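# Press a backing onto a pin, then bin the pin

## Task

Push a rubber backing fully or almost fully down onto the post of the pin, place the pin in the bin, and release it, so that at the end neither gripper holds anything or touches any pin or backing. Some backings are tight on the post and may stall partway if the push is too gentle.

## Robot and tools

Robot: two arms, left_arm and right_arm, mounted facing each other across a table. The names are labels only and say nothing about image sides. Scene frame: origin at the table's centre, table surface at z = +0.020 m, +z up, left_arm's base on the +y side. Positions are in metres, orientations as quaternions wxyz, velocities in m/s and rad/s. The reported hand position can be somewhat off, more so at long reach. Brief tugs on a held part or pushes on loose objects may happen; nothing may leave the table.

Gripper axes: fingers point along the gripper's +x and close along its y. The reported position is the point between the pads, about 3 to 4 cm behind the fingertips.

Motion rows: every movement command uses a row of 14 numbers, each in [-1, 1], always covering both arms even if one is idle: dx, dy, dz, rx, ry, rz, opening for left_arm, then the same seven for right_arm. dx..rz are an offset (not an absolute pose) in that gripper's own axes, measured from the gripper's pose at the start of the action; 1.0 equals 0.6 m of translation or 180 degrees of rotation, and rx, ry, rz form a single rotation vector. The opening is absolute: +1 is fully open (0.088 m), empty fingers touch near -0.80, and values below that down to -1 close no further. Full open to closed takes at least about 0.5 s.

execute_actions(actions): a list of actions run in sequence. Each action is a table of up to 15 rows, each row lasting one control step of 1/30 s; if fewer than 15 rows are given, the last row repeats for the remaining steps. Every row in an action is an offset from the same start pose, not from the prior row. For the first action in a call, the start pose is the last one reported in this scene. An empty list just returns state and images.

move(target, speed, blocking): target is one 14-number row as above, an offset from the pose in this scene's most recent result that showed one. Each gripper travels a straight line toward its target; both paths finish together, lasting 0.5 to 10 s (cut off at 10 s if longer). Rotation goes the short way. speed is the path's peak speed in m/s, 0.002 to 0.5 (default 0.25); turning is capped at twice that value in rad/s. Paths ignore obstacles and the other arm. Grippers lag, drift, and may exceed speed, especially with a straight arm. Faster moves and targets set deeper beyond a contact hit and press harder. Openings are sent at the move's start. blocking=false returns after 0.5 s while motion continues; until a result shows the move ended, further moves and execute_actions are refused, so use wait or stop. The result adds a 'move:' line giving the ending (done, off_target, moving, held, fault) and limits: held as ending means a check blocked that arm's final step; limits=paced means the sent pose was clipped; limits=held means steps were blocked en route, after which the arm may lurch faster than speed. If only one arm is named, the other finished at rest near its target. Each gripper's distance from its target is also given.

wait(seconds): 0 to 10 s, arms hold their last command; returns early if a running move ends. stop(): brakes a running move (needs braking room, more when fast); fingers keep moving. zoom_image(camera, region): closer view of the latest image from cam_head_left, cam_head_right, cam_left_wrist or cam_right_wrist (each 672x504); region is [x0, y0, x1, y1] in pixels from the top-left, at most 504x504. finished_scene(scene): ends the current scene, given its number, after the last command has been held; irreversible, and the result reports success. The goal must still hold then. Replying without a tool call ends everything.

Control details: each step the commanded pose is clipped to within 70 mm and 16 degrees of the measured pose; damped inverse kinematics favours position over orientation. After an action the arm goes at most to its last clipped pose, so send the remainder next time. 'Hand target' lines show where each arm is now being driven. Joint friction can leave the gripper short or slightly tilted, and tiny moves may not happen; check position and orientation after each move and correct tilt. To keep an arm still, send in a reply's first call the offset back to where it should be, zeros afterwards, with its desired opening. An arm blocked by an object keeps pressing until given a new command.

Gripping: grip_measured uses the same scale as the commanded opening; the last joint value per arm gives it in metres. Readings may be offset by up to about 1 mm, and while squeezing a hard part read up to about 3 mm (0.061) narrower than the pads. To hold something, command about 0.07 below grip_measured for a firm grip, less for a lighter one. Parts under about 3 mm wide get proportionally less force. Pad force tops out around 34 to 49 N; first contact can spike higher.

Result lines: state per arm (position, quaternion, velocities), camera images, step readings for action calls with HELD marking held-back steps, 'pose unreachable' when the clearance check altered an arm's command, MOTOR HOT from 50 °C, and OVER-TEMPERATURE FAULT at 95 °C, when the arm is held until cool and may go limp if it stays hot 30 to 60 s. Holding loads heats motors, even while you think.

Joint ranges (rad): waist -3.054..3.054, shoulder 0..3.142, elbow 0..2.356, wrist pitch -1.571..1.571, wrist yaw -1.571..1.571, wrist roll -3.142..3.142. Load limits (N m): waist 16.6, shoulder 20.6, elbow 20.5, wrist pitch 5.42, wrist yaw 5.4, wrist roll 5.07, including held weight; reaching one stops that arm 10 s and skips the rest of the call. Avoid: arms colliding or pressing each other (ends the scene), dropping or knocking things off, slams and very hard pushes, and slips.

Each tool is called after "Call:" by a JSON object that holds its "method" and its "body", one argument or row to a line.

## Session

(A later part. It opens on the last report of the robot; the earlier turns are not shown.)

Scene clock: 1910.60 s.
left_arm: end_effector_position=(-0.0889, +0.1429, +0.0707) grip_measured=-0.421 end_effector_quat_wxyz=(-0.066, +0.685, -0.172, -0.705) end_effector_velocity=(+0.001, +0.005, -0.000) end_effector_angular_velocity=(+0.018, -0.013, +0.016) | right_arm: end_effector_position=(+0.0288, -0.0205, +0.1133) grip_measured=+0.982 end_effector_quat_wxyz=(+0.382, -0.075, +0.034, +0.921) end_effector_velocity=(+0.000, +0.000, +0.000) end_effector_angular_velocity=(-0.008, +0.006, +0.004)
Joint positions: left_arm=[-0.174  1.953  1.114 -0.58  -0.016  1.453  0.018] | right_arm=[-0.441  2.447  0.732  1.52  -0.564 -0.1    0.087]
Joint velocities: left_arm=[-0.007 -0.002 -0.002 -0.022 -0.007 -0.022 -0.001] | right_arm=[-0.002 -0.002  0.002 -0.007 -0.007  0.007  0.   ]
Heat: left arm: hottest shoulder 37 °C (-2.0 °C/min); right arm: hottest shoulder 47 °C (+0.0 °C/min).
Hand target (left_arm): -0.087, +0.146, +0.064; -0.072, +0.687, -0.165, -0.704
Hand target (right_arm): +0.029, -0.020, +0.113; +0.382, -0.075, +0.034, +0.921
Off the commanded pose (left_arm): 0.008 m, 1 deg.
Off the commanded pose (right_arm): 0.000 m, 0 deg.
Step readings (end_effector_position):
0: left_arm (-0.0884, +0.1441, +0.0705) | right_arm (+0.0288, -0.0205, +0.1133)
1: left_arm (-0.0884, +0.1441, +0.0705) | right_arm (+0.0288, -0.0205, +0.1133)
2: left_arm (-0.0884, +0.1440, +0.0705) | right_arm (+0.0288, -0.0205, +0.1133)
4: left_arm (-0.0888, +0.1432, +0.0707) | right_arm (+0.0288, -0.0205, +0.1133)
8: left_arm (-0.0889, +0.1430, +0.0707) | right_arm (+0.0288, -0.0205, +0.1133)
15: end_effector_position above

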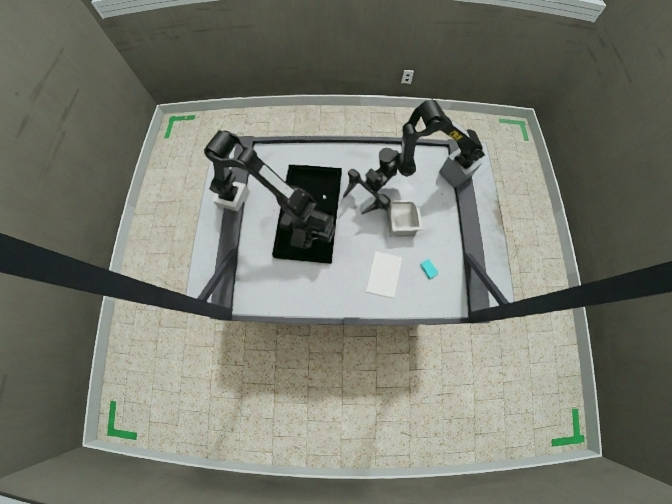

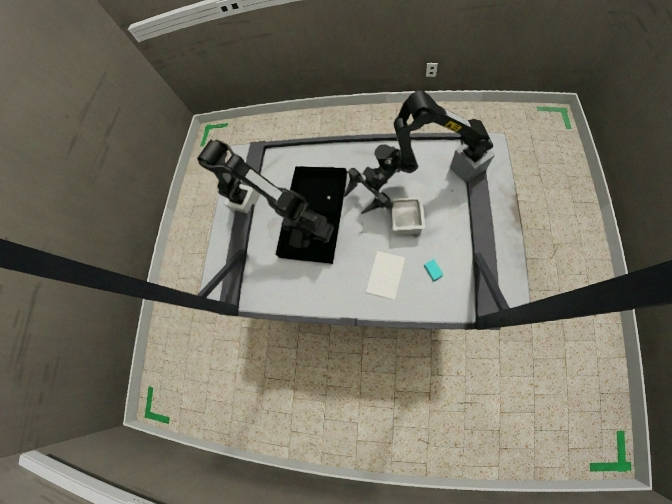

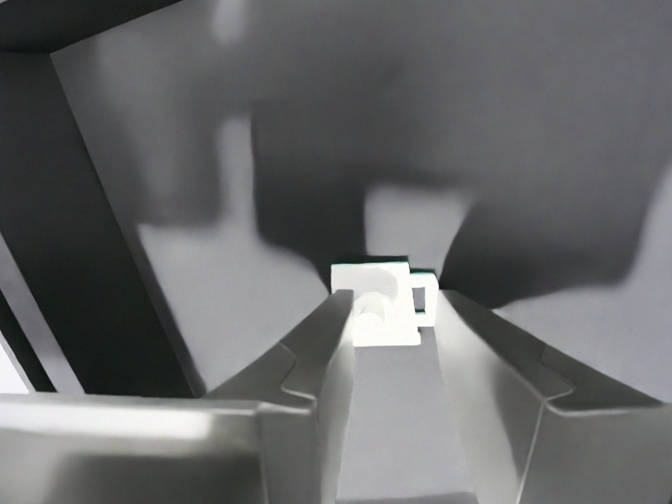

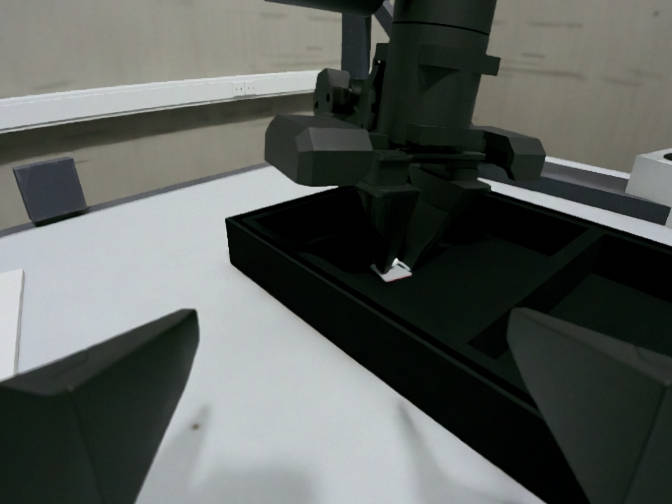

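Call:
{"method": "execute_actions", "body": {
  "actions": [
    [[0.005,-0.003,0,0,0,-0.002,-0.42,0,0,0,0,0,0,1],[0.003,-0.002,0,0,0,-0.001,-0.41,0,0,0,0,0,0,1],[0,0,0,0,0,0,-0.40,0,0,0,0,0,0,1],[0,0,0,0,0,0,-0.39,0,0,0,0,0,0,1],[0,0,0,0,0,0,-0.38,0,0,0,0,0,0,1],[0,0,0,0,0,0,-0.37,0,0,0,0,0,0,1],[0,0,0,0,0,0,-0.36,0,0,0,0,0,0,1],[0,0,0,0,0,0,-0.34,0,0,0,0,0,0,1],[0,0,0,0,0,0,-0.32,0,0,0,0,0,0,1],[0,0,0,0,0,0,-0.30,0,0,0,0,0,0,1],[0,0,0,0,0,0,-0.28,0,0,0,0,0,0,1],[0,0,0,0,0,0,-0.26,0,0,0,0,0,0,1]]
  ]
}}

Call:
{"method": "move", "body": {
  "target": [-0.05,0.012,0,0,0,0.006,-0.26,0,0,0,0,0,0,1],
  "speed": 0.05
}}

Call:
{"method": "zoom_image", "body": {
  "camera": "cam_right_wrist",
  "region": [365, 240, 420, 295]
}}

Scene clock: 1919.27 s.
left_arm: end_effector_position=(-0.0892, +0.1422, +0.0708) grip_measured=-0.280 end_effector_quat_wxyz=(-0.064, +0.685, -0.173, -0.705) end_effector_velocity=(-0.005, -0.001, +0.003) end_effector_angular_velocity=(-0.013, +0.011, -0.030) | right_arm: end_effector_position=(+0.0288, -0.0205, +0.1133) grip_measured=+0.982 end_effector_quat_wxyz=(+0.382, -0.075, +0.034, +0.921) end_effector_velocity=(-0.000, +0.001, +0.002) end_effector_angular_velocity=(+0.007, -0.003, +0.006)
Joint positions: left_arm=[-0.174  1.953  1.114 -0.577 -0.016  1.453  0.025] | right_arm=[-0.441  2.447  0.732  1.52  -0.564 -0.1    0.087]
Joint velocities: left_arm=[-0.007 -0.007  0.002  0.007  0.007  0.022  0.009] | right_arm=[-0.002 -0.007  0.002 -0.007 -0.007 -0.007  0.   ]
Heat: left arm: hottest shoulder 37 °C (-1.0 °C/min); right arm: hottest shoulder 47 °C (+0.0 °C/min).
Hand target (left_arm): -0.089, +0.143, +0.071; -0.066, +0.685, -0.171, -0.705
Hand target (right_arm): +0.029, -0.020, +0.113; +0.382, -0.075, +0.034, +0.921
Off the commanded pose (left_arm): 0.001 m, 0 deg.
Off the commanded pose (right_arm): 0.000 m, 0 deg.
Step readings (end_effector_position):
0: left_arm (-0.0889, +0.1429, +0.0707) | right_arm (+0.0288, -0.0205, +0.1133)
1: left_arm (-0.0889, +0.1429, +0.0707) | right_arm (+0.0288, -0.0205, +0.1133)
2: left_arm (-0.0889, +0.1429, +0.0707) | right_arm (+0.0288, -0.0205, +0.1133)
4: left_arm (-0.0889, +0.1429, +0.0707) | right_arm (+0.0288, -0.0205, +0.1133)
8: left_arm (-0.0891, +0.1427, +0.0708) | right_arm (+0.0288, -0.0205, +0.1133)
15: end_effector_position above

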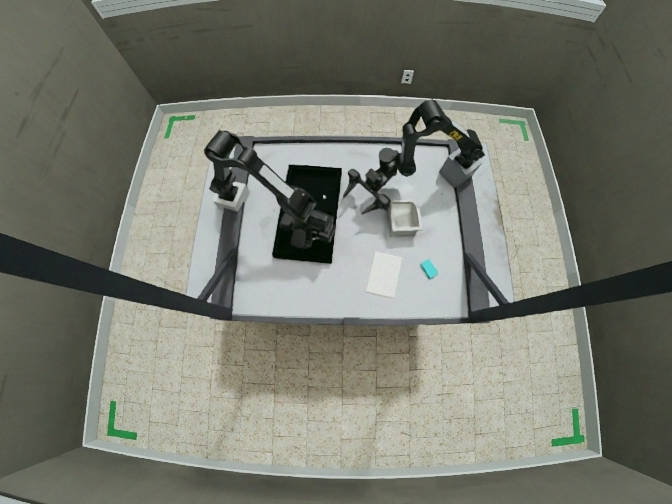

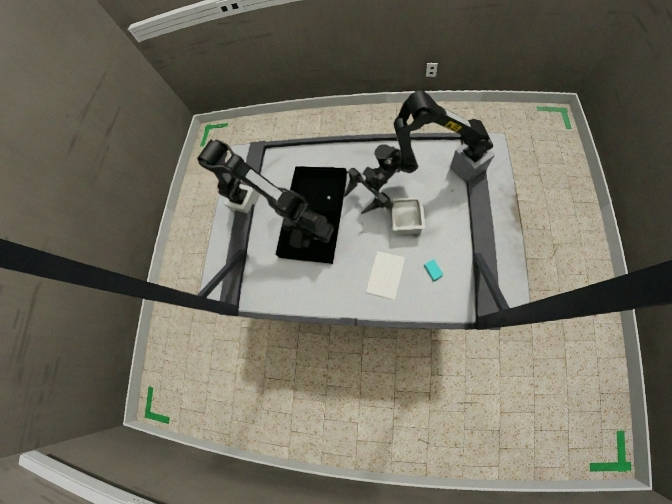

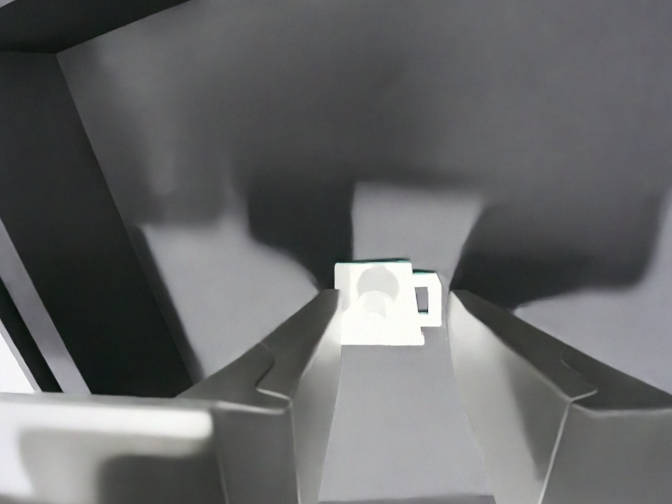

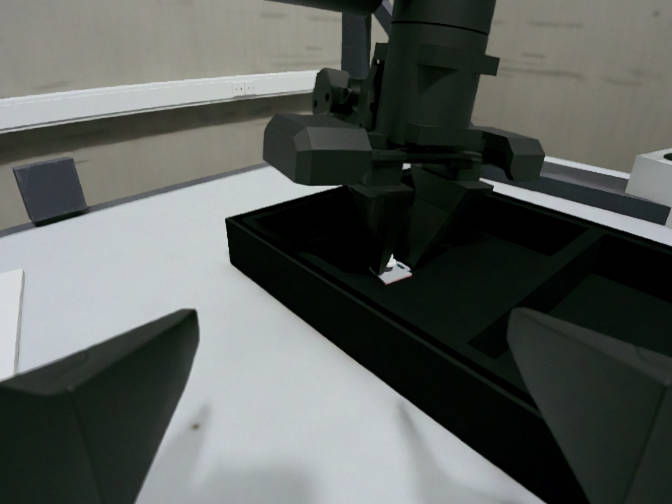

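Scene clock: 1920.23 s.
left_arm: end_effector_position=(-0.0882, +0.1444, +0.0941) grip_measured=-0.263 end_effector_quat_wxyz=(-0.066, +0.685, -0.171, -0.705) end_effector_velocity=(+0.004, +0.002, +0.001) end_effector_angular_velocity=(+0.006, -0.026, +0.008) | right_arm: end_effector_position=(+0.0288, -0.0205, +0.1133) grip_measured=+0.982 end_effector_quat_wxyz=(+0.382, -0.075, +0.034, +0.921) end_effector_velocity=(-0.001, -0.003, -0.001) end_effector_angular_velocity=(-0.003, -0.002, +0.020)
Joint positions: left_arm=[-0.174  1.901  1.149 -0.668 -0.016  1.453  0.026] | right_arm=[-0.441  2.447  0.732  1.52  -0.564 -0.1    0.087]
Joint velocities: left_arm=[-0.002 -0.002  0.002 -0.022 -0.022 -0.007 -0.   ] | right_arm=[-0.002 -0.002 -0.002 -0.007 -0.022 -0.007 -0.   ]
Heat: left arm: hottest shoulder 37 °C (-1.0 °C/min); right arm: hottest shoulder 47 °C (+0.0 °C/min).
Hand target (left_arm): -0.090, +0.140, +0.102; -0.058, +0.683, -0.179, -0.706
Hand target (right_arm): +0.029, -0.020, +0.113; +0.382, -0.075, +0.034, +0.921
Off the commanded pose (left_arm): 0.009 m, 1 deg.
Off the commanded pose (right_arm): 0.000 m, 0 deg.
move: off_target (left_arm)

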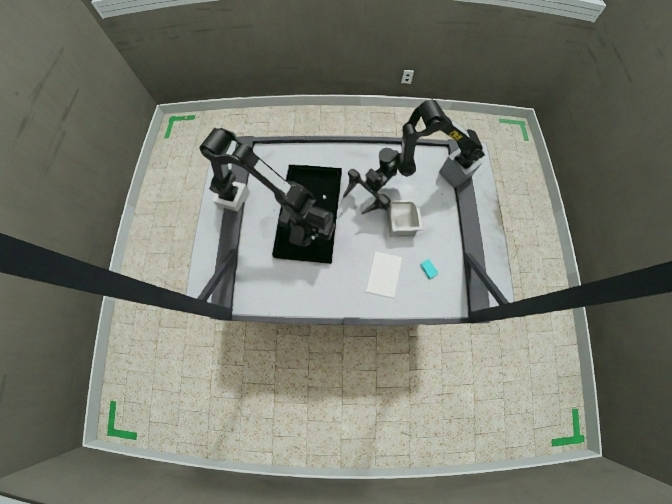

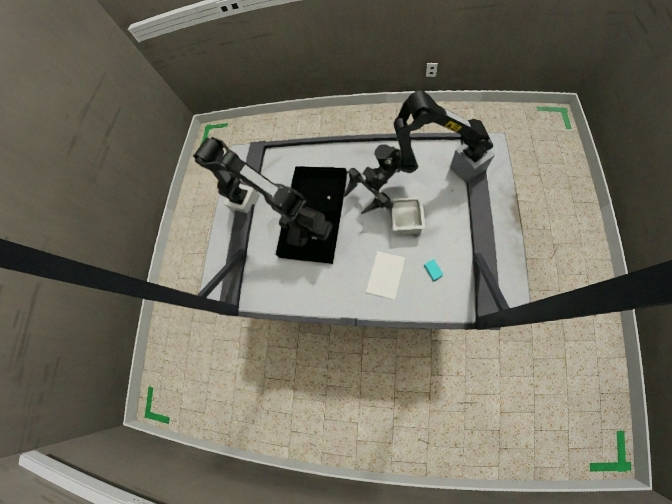

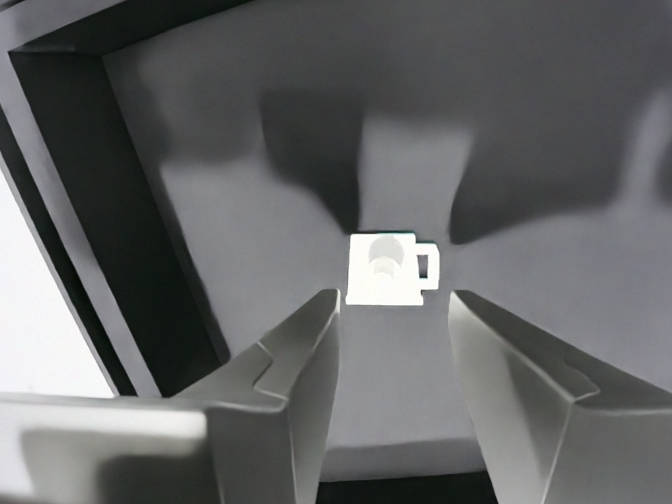

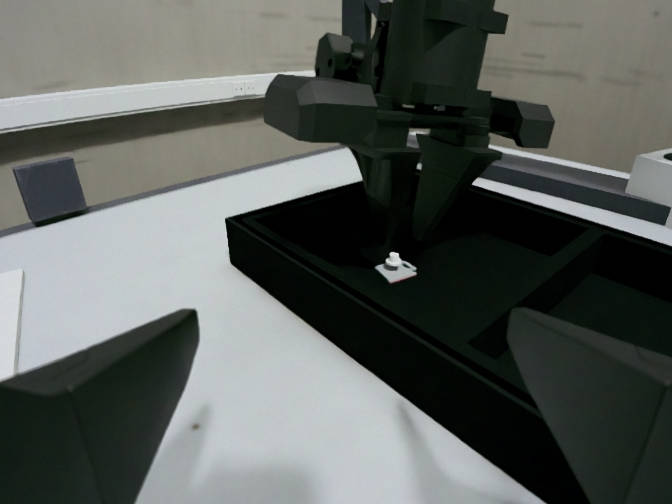

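Region (365, 240, 420, 295) of cam_right_wrist's 672x504 image, scaled by 9.164, with more detail than that image has.

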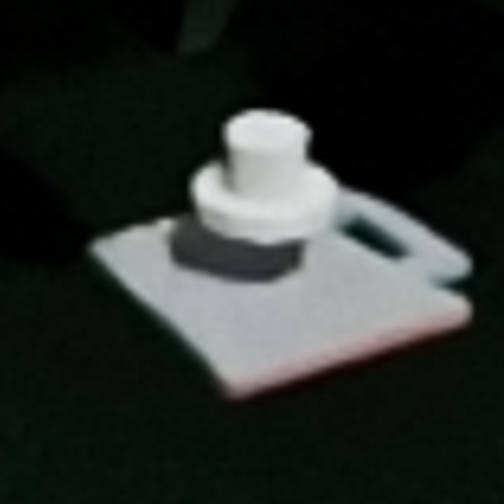

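Call:
{"method": "zoom_image", "body": {
  "camera": "cam_left_wrist",
  "region": [335, 220, 455, 320]
}}

Region (335, 220, 455, 320) of cam_left_wrist's 672x504 image, scaled by 4.200, with more detail than that image has.

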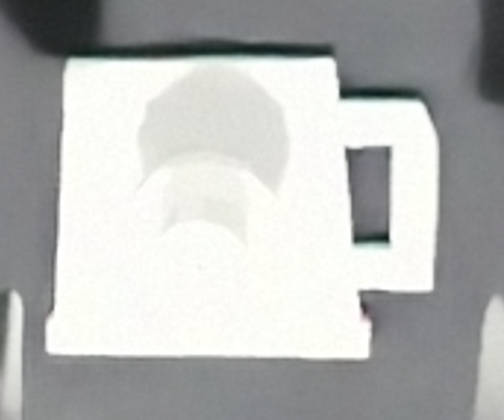

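Call:
{"method": "move", "body": {
  "target": [0.0077,0.018,-0.001,0,0,-0.049,-0.60,-0.129,-0.147,0.184,0.033,-0.001,-0.198,0.0],
  "speed": 0.15
}}

Call:
{"method": "zoom_image", "body": {
  "camera": "cam_left_wrist",
  "region": [335, 220, 455, 340]
}}

Scene clock: 2036.43 s.
left_arm: end_effector_position=(-0.0905, +0.1364, +0.0912) grip_measured=-0.597 end_effector_quat_wxyz=(-0.120, +0.698, -0.118, -0.696) end_effector_velocity=(+0.001, +0.002, +0.001) end_effector_angular_velocity=(+0.012, -0.014, +0.005) | right_arm: end_effector_position=(+0.1314, -0.0013, +0.2302) grip_measured=+0.002 end_effector_quat_wxyz=(+0.646, -0.063, +0.057, +0.759) end_effector_velocity=(+0.004, -0.000, +0.003) end_effector_angular_velocity=(+0.004, -0.010, -0.023)
Joint positions: left_arm=[-0.164  2.042  1.353 -0.884 -0.001  1.461  0.01 ] | right_arm=[-0.497  1.862  0.57   1.121 -0.005  0.004  0.039]
Joint velocities: left_arm=[-0.002  0.002  0.007 -0.022 -0.007 -0.007 -0.   ] | right_arm=[-0.002 -0.012 -0.002 -0.007  0.022 -0.007 -0.   ]
Heat: left arm: hottest shoulder 42 °C (+0.0 °C/min); right arm: hottest shoulder 47 °C (+0.0 °C/min).
Hand target (left_arm): -0.091, +0.134, +0.091; -0.120, +0.696, -0.118, -0.698
Hand target (right_arm): +0.133, -0.001, +0.234; +0.648, -0.060, +0.056, +0.757
Off the commanded pose (left_arm): 0.003 m, 0 deg.
Off the commanded pose (right_arm): 0.005 m, 0 deg.
move: done

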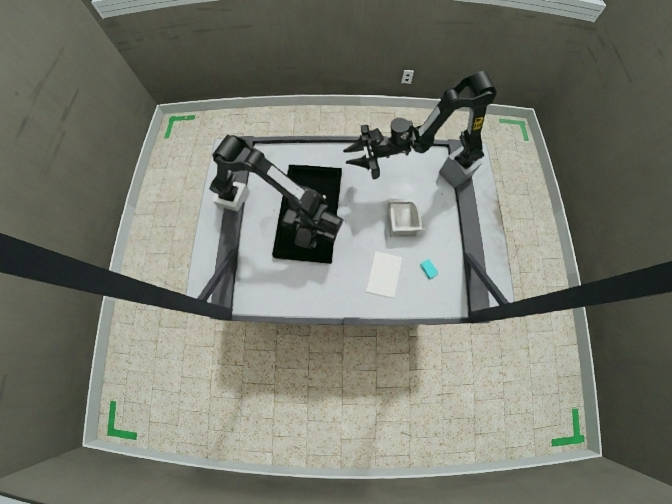

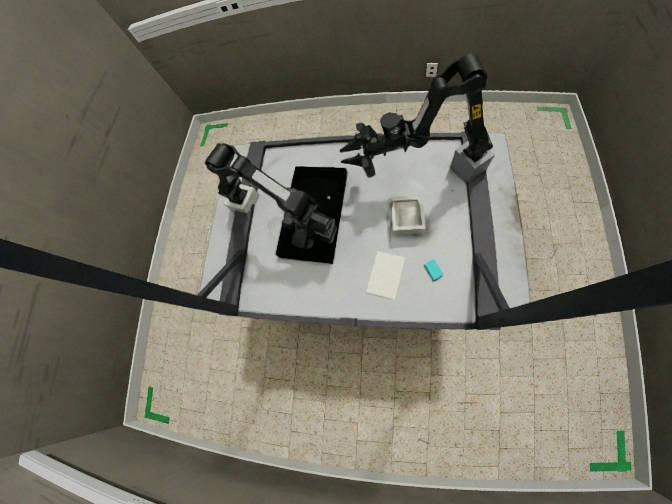

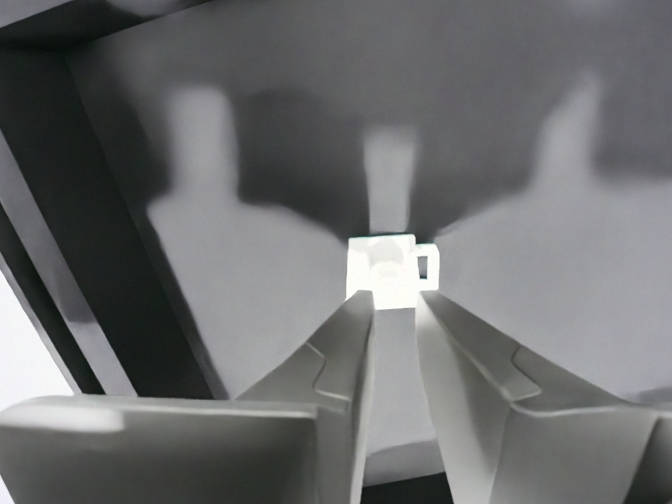

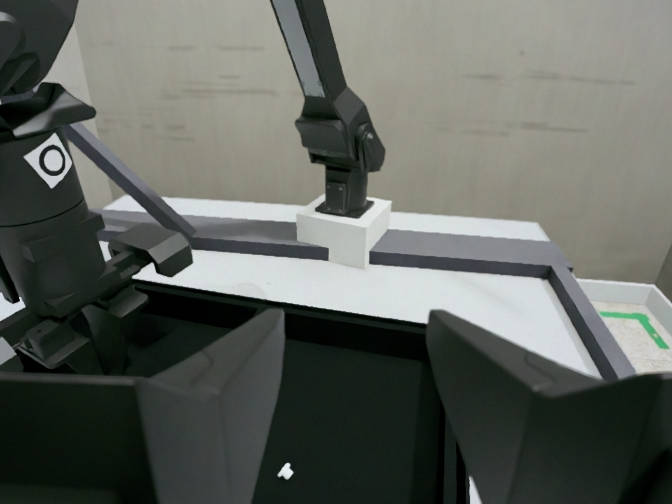

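Region (335, 220, 455, 340) of cam_left_wrist's 672x504 image, scaled by 4.200, with more detail than that image has.

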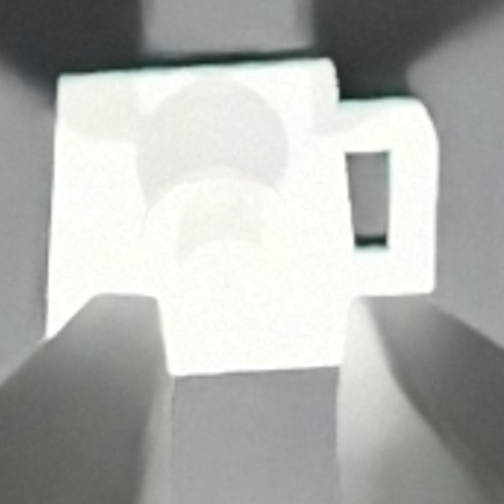

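Call:
{"method": "execute_actions", "body": {
  "actions": [
    [[0.006,-0.002,0,0,0,-0.003,-0.60,0,0,0,0,0,0,0],[0.010,-0.0043,0,0,0,-0.0053,-0.60,0,0,0,0,0,0,0],[0.012,-0.0043,0,0,0,-0.0053,-0.60,0,0,0,0,0,0,0],[0.014,-0.0043,0,0,0,-0.0053,-0.60,0,0,0,0,0,0,0],[0.016,-0.0043,0,0,0,-0.0053,-0.60,0,0,0,0,0,0,0],[0.018,-0.0043,0,0,0,-0.0053,-0.60,0,0,0,0,0,0,0],[0.020,-0.0043,0,0,0,-0.0053,-0.60,0,0,0,0,0,0,0],[0.022,-0.0043,0,0,0,-0.0053,-0.60,0,0,0,0,0,0,0],[0.024,-0.0043,0,0,0,-0.0053,-0.60,0,0,0,0,0,0,0],[0.026,-0.0043,0,0,0,-0.0053,-0.60,0,0,0,0,0,0,0],[0.028,-0.0043,0,0,0,-0.0053,-0.60,0,0,0,0,0,0,0],[0.030,-0.0043,0,0,0,-0.0053,-0.61,0,0,0,0,0,0,0],[0.031,-0.0043,0,0,0,-0.0053,-0.62,0,0,0,0,0,0,0],[0.032,-0.0043,0,0,0,-0.0053,-0.63,0,0,0,0,0,0,0]]
  ]
}}

Call:
{"method": "wait", "body": {
  "seconds": 0.3
}}

Call:
{"method": "zoom_image", "body": {
  "camera": "cam_left_wrist",
  "region": [335, 240, 455, 360]
}}

Scene clock: 2052.07 s.
left_arm: end_effector_position=(-0.0909, +0.1355, +0.0792) grip_measured=-0.615 end_effector_quat_wxyz=(-0.119, +0.698, -0.118, -0.696) end_effector_velocity=(+0.006, +0.011, -0.024) end_effector_angular_velocity=(+0.052, -0.033, +0.005) | right_arm: end_effector_position=(+0.1315, -0.0013, +0.2304) grip_measured=+0.002 end_effector_quat_wxyz=(+0.646, -0.063, +0.057, +0.758) end_effector_velocity=(+0.002, -0.000, +0.002) end_effector_angular_velocity=(+0.008, -0.005, +0.001)
Joint positions: left_arm=[-0.164  2.066  1.336 -0.843 -0.001  1.461  0.009] | right_arm=[-0.497  1.861  0.57   1.12  -0.004  0.004  0.039]
Joint velocities: left_arm=[-0.002  0.046 -0.037  0.022 -0.007 -0.007 -0.007] | right_arm=[-0.007 -0.002 -0.002  0.007 -0.007 -0.007 -0.   ]
Heat: left arm: hottest shoulder 41 °C (-1.0 °C/min); right arm: hottest shoulder 46 °C (-1.0 °C/min).
Hand target (left_arm): -0.090, +0.139, +0.072; -0.125, +0.699, -0.112, -0.695
Hand target (right_arm): +0.131, -0.001, +0.230; +0.646, -0.063, +0.057, +0.759
Off the commanded pose (left_arm): 0.008 m, 1 deg.
Off the commanded pose (right_arm): 0.000 m, 0 deg.
Step readings (end_effector_position):
0: left_arm (-0.0905, +0.1364, +0.0912) | right_arm (+0.1315, -0.0013, +0.2304)
1: left_arm (-0.0905, +0.1364, +0.0912) | right_arm (+0.1315, -0.0013, +0.2304)
2: left_arm (-0.0905, +0.1364, +0.0911) | right_arm (+0.1315, -0.0013, +0.2304)
4: left_arm (-0.0906, +0.1362, +0.0905) | right_arm (+0.1315, -0.0013, +0.2304)
8: left_arm (-0.0913, +0.1347, +0.0876) | right_arm (+0.1315, -0.0013, +0.2304)
15: end_effector_position above

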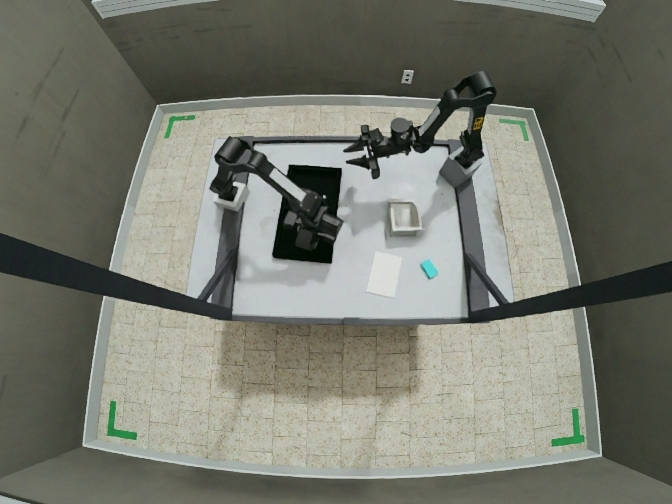

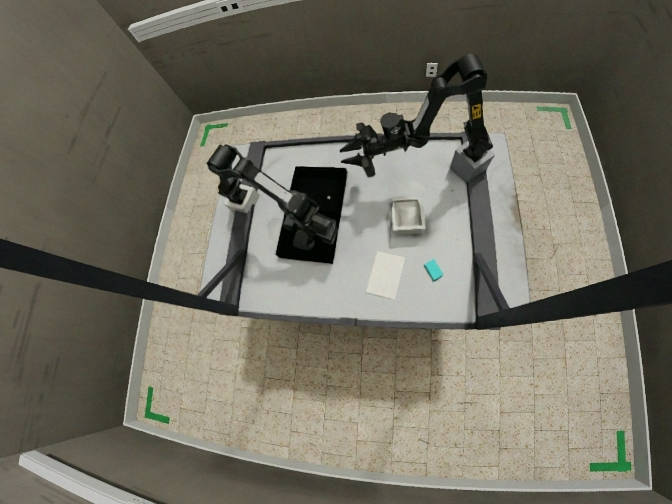

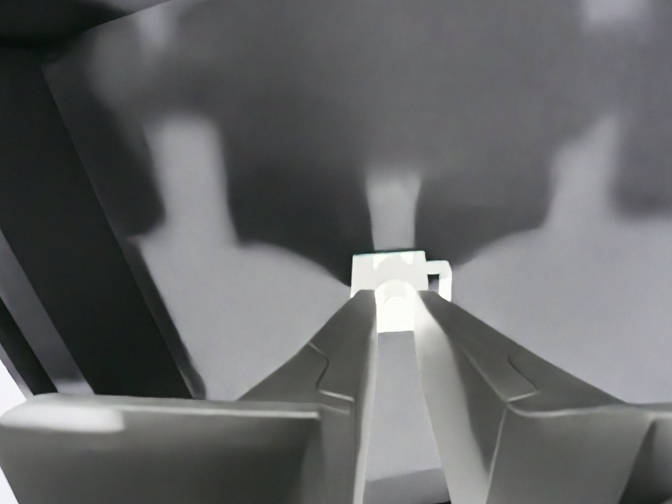

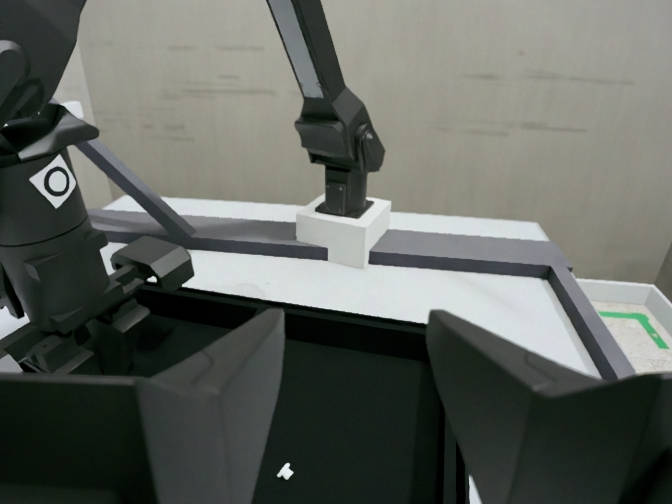

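Scene clock: 2052.37 s.
left_arm: end_effector_position=(-0.0913, +0.1347, +0.0789) grip_measured=-0.627 end_effector_quat_wxyz=(-0.118, +0.697, -0.120, -0.697) end_effector_velocity=(+0.003, +0.002, -0.001) end_effector_angular_velocity=(+0.008, -0.012, +0.010) | right_arm: end_effector_position=(+0.1315, -0.0013, +0.2304) grip_measured=+0.002 end_effector_quat_wxyz=(+0.646, -0.063, +0.057, +0.758) end_effector_velocity=(+0.003, -0.002, -0.006) end_effector_angular_velocity=(-0.023, -0.027, -0.006)
Joint positions: left_arm=[-0.164  2.066  1.335 -0.838 -0.001  1.461  0.008] | right_arm=[-0.497  1.861  0.57   1.12  -0.004  0.004  0.039]
Joint velocities: left_arm=[ 0.002  0.002 -0.002 -0.007 -0.007 -0.007 -0.001] | right_arm=[-0.002 -0.002 -0.007 -0.022  0.007 -0.022 -0.   ]
Heat: left arm: hottest shoulder 41 °C (-1.0 °C/min); right arm: hottest shoulder 46 °C (-1.0 °C/min).
Hand target (left_arm): -0.090, +0.139, +0.072; -0.125, +0.699, -0.112, -0.695
Hand target (right_arm): +0.131, -0.001, +0.230; +0.646, -0.063, +0.057, +0.759
Off the commanded pose (left_arm): 0.008 m, 1 deg.
Off the commanded pose (right_arm): 0.000 m, 0 deg.
wait: 0.30 s; at rest by 0.20 s

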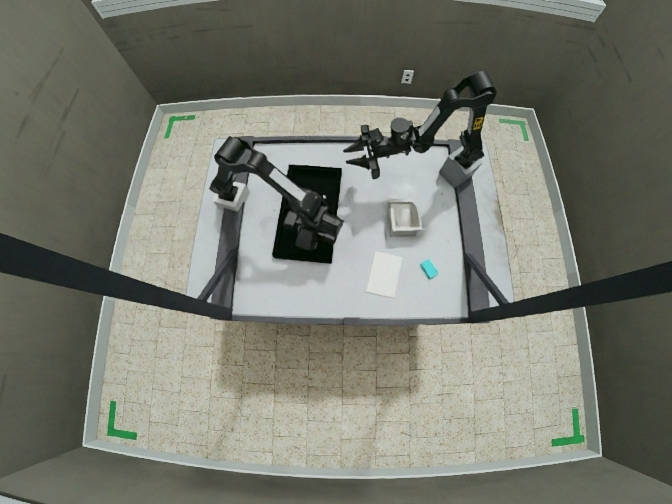

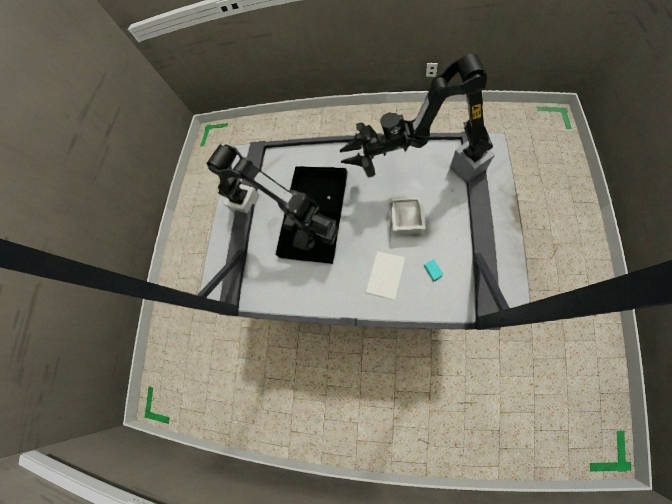

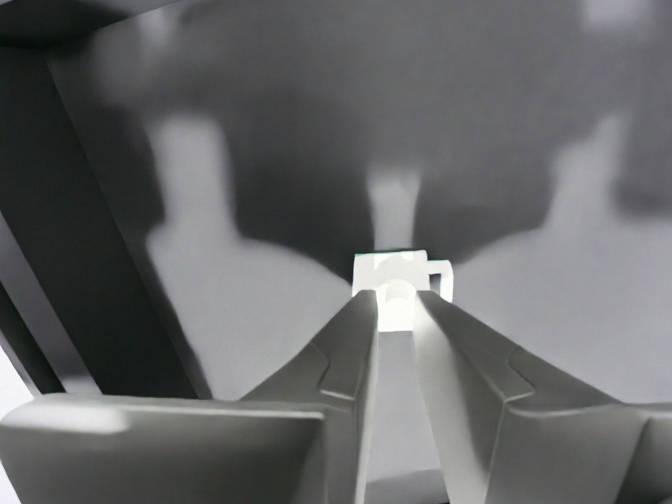

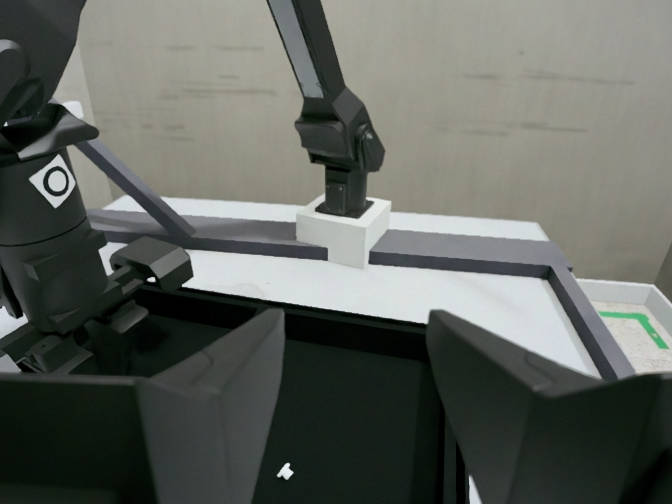

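Region (335, 240, 455, 360) of cam_left_wrist's 672x504 image, scaled by 4.200, with more detail than that image has.

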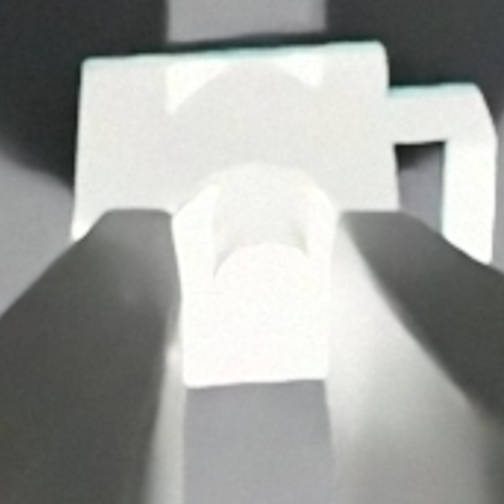

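Call:
{"method": "execute_actions", "body": {
  "actions": [
    [[0.008,-0.005,0,0,0,-0.004,-0.64,0,0,0,0,0,0,0],[0.006,-0.004,0,0,0,-0.003,-0.655,0,0,0,0,0,0,0],[0.004,-0.003,0,0,0,-0.002,-0.67,0,0,0,0,0,0,0],[0.003,-0.002,0,0,0,-0.002,-0.685,0,0,0,0,0,0,0],[0.003,-0.002,0,0,0,-0.002,-0.70,0,0,0,0,0,0,0],[0.003,-0.002,0,0,0,-0.002,-0.72,0,0,0,0,0,0,0],[0.003,-0.002,0,0,0,-0.002,-0.74,0,0,0,0,0,0,0],[0.003,-0.002,0,0,0,-0.002,-0.76,0,0,0,0,0,0,0],[0.003,-0.002,0,0,0,-0.002,-0.78,0,0,0,0,0,0,0]]
  ]
}}

Call:
{"method": "move", "body": {
  "target": [-0.303,-0.095,-0.330,-0.148,0.0397,0.163,-0.78,0,0,0,0,0,0,0],
  "speed": 0.15
}}

Scene clock: 2080.87 s.
left_arm: end_effector_position=(-0.0913, +0.1349, +0.0789) grip_measured=-0.760 end_effector_quat_wxyz=(-0.118, +0.697, -0.119, -0.697) end_effector_velocity=(+0.001, -0.002, +0.000) end_effector_angular_velocity=(-0.010, -0.003, +0.010) | right_arm: end_effector_position=(+0.1315, -0.0013, +0.2304) grip_measured=+0.002 end_effector_quat_wxyz=(+0.646, -0.063, +0.057, +0.758) end_effector_velocity=(+0.000, -0.001, -0.001) end_effector_angular_velocity=(-0.006, -0.007, +0.006)
Joint positions: left_arm=[-0.164  2.066  1.335 -0.839 -0.001  1.461  0.002] | right_arm=[-0.497  1.861  0.57   1.12  -0.004  0.004  0.039]
Joint velocities: left_arm=[ 0.002 -0.002 -0.002  0.007 -0.007 -0.007 -0.   ] | right_arm=[-0.002 -0.002 -0.002 -0.007 -0.007 -0.007  0.   ]
Heat: left arm: hottest shoulder 40 °C (-3.0 °C/min); right arm: hottest wrist pitch 45 °C (-2.0 °C/min).
Hand target (left_arm): -0.091, +0.136, +0.077; -0.120, +0.698, -0.117, -0.696
Hand target (right_arm): +0.131, -0.001, +0.230; +0.646, -0.063, +0.057, +0.758
Off the commanded pose (left_arm): 0.002 m, 0 deg.
Off the commanded pose (right_arm): 0.000 m, 0 deg.
Step readings (end_effector_position):
0: left_arm (-0.0913, +0.1347, +0.0789) | right_arm (+0.1315, -0.0013, +0.2304)
1: left_arm (-0.0913, +0.1347, +0.0789) | right_arm (+0.1315, -0.0013, +0.2304)
2: left_arm (-0.0914, +0.1346, +0.0789) | right_arm (+0.1315, -0.0013, +0.2304)
4: left_arm (-0.0914, +0.1346, +0.0789) | right_arm (+0.1315, -0.0013, +0.2304)
8: left_arm (-0.0913, +0.1347, +0.0789) | right_arm (+0.1315, -0.0013, +0.2304)
15: end_effector_position above

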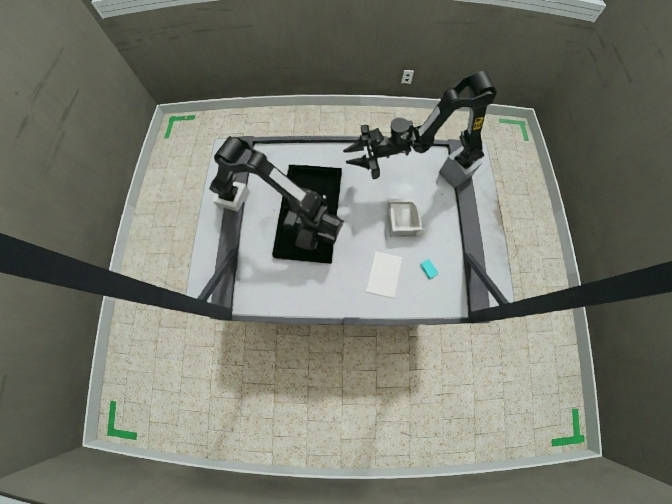

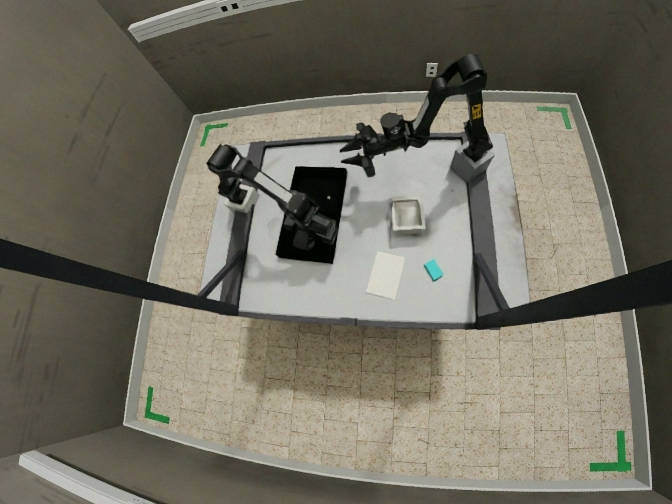

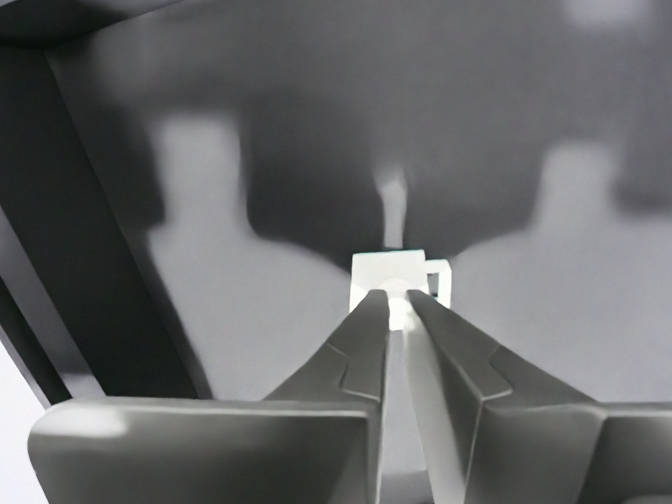

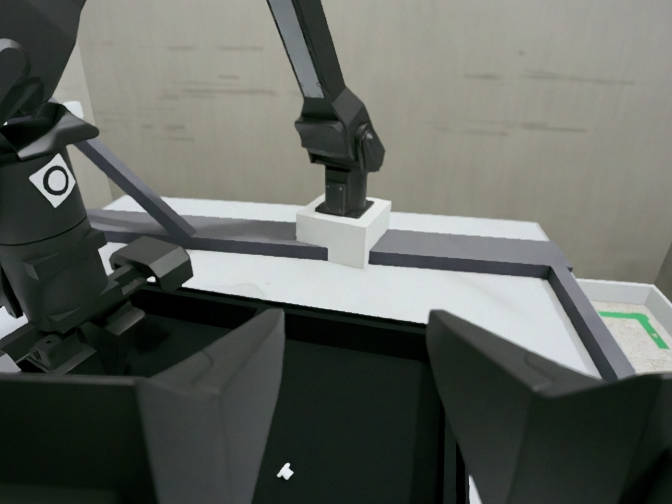

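Scene clock: 2083.60 s.
left_arm: end_effector_position=(+0.1152, +0.1253, +0.2537) grip_measured=-0.760 end_effector_quat_wxyz=(+0.222, +0.702, -0.125, -0.665) end_effector_velocity=(-0.001, +0.004, -0.004) end_effector_angular_velocity=(+0.026, +0.006, -0.007) | right_arm: end_effector_position=(+0.1315, -0.0013, +0.2304) grip_measured=+0.002 end_effector_quat_wxyz=(+0.646, -0.063, +0.057, +0.758) end_effector_velocity=(+0.000, -0.000, +0.002) end_effector_angular_velocity=(+0.008, -0.005, +0.006)
Joint positions: left_arm=[ 0.411  1.45   1.208 -0.829 -0.023  1.563  0.002] | right_arm=[-0.497  1.861  0.57   1.12  -0.004  0.004  0.039]
Joint velocities: left_arm=[ 0.002  0.002 -0.002 -0.022  0.007  0.007 -0.   ] | right_arm=[-0.002 -0.002 -0.002  0.007 -0.007 -0.007  0.   ]
Heat: left arm: hottest shoulder 40 °C (-3.0 °C/min); right arm: hottest wrist pitch 45 °C (-2.0 °C/min).
Hand target (left_arm): +0.116, +0.123, +0.262; +0.229, +0.700, -0.134, -0.663
Hand target (right_arm): +0.131, -0.001, +0.230; +0.646, -0.063, +0.057, +0.758
Off the commanded pose (left_arm): 0.008 m, 2 deg.
Off the commanded pose (right_arm): 0.000 m, 0 deg.
move: done

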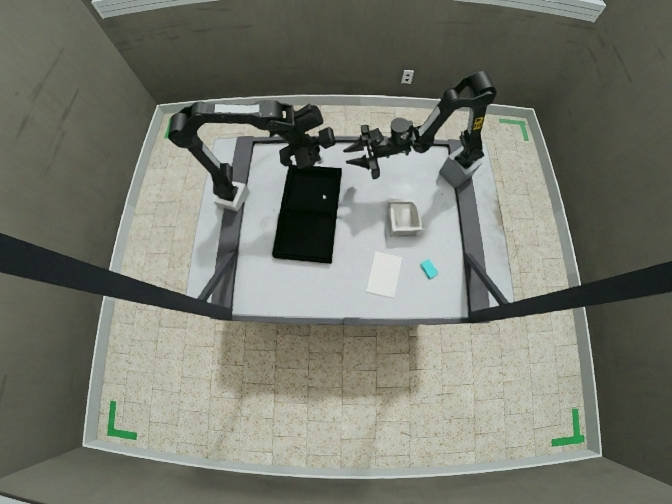

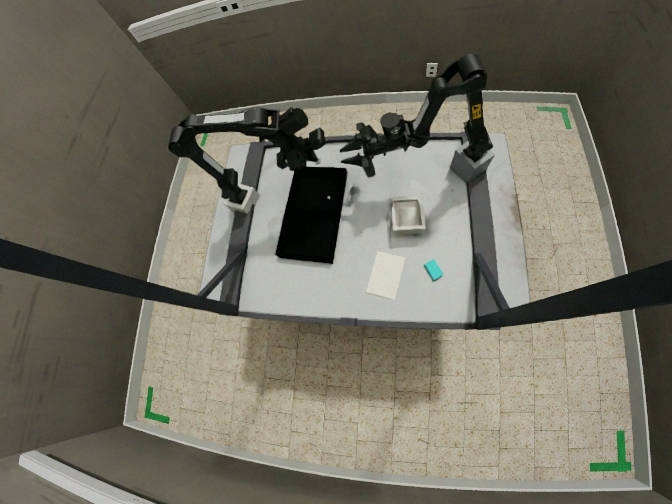

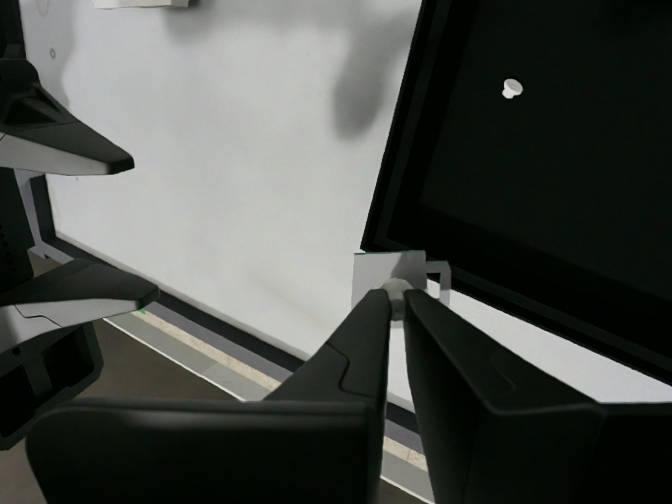

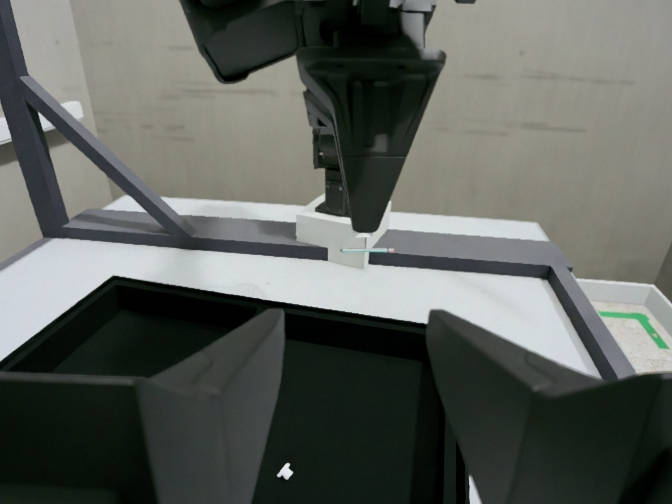

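Call:
{"method": "zoom_image", "body": {
  "camera": "cam_right_wrist",
  "region": [330, 205, 410, 275]
}}

Call:
{"method": "zoom_image", "body": {
  "camera": "cam_left_wrist",
  "region": [340, 235, 460, 345]
}}

Region (330, 205, 410, 275) of cam_right_wrist's 672x504 image, scaled by 6.300, with more detail than that image has; it fills the top 441 rows of this view, and the rest is white.

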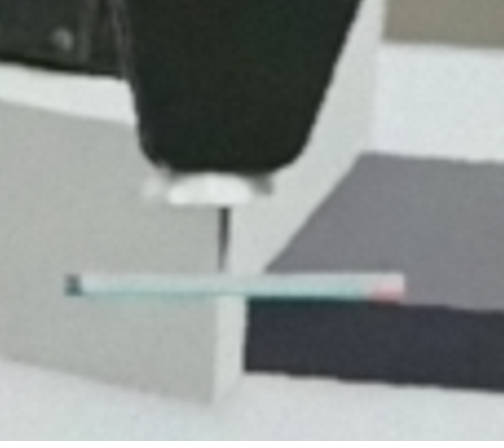

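Region (340, 235, 460, 345) of cam_left_wrist's 672x504 image, scaled by 4.200, with more detail than that image has; it fills the top 462 rows of this view, and the rest is white.

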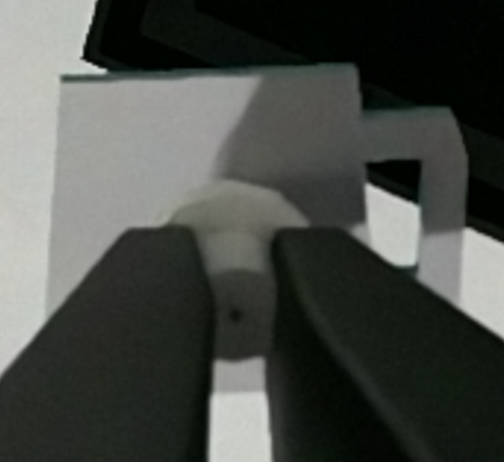

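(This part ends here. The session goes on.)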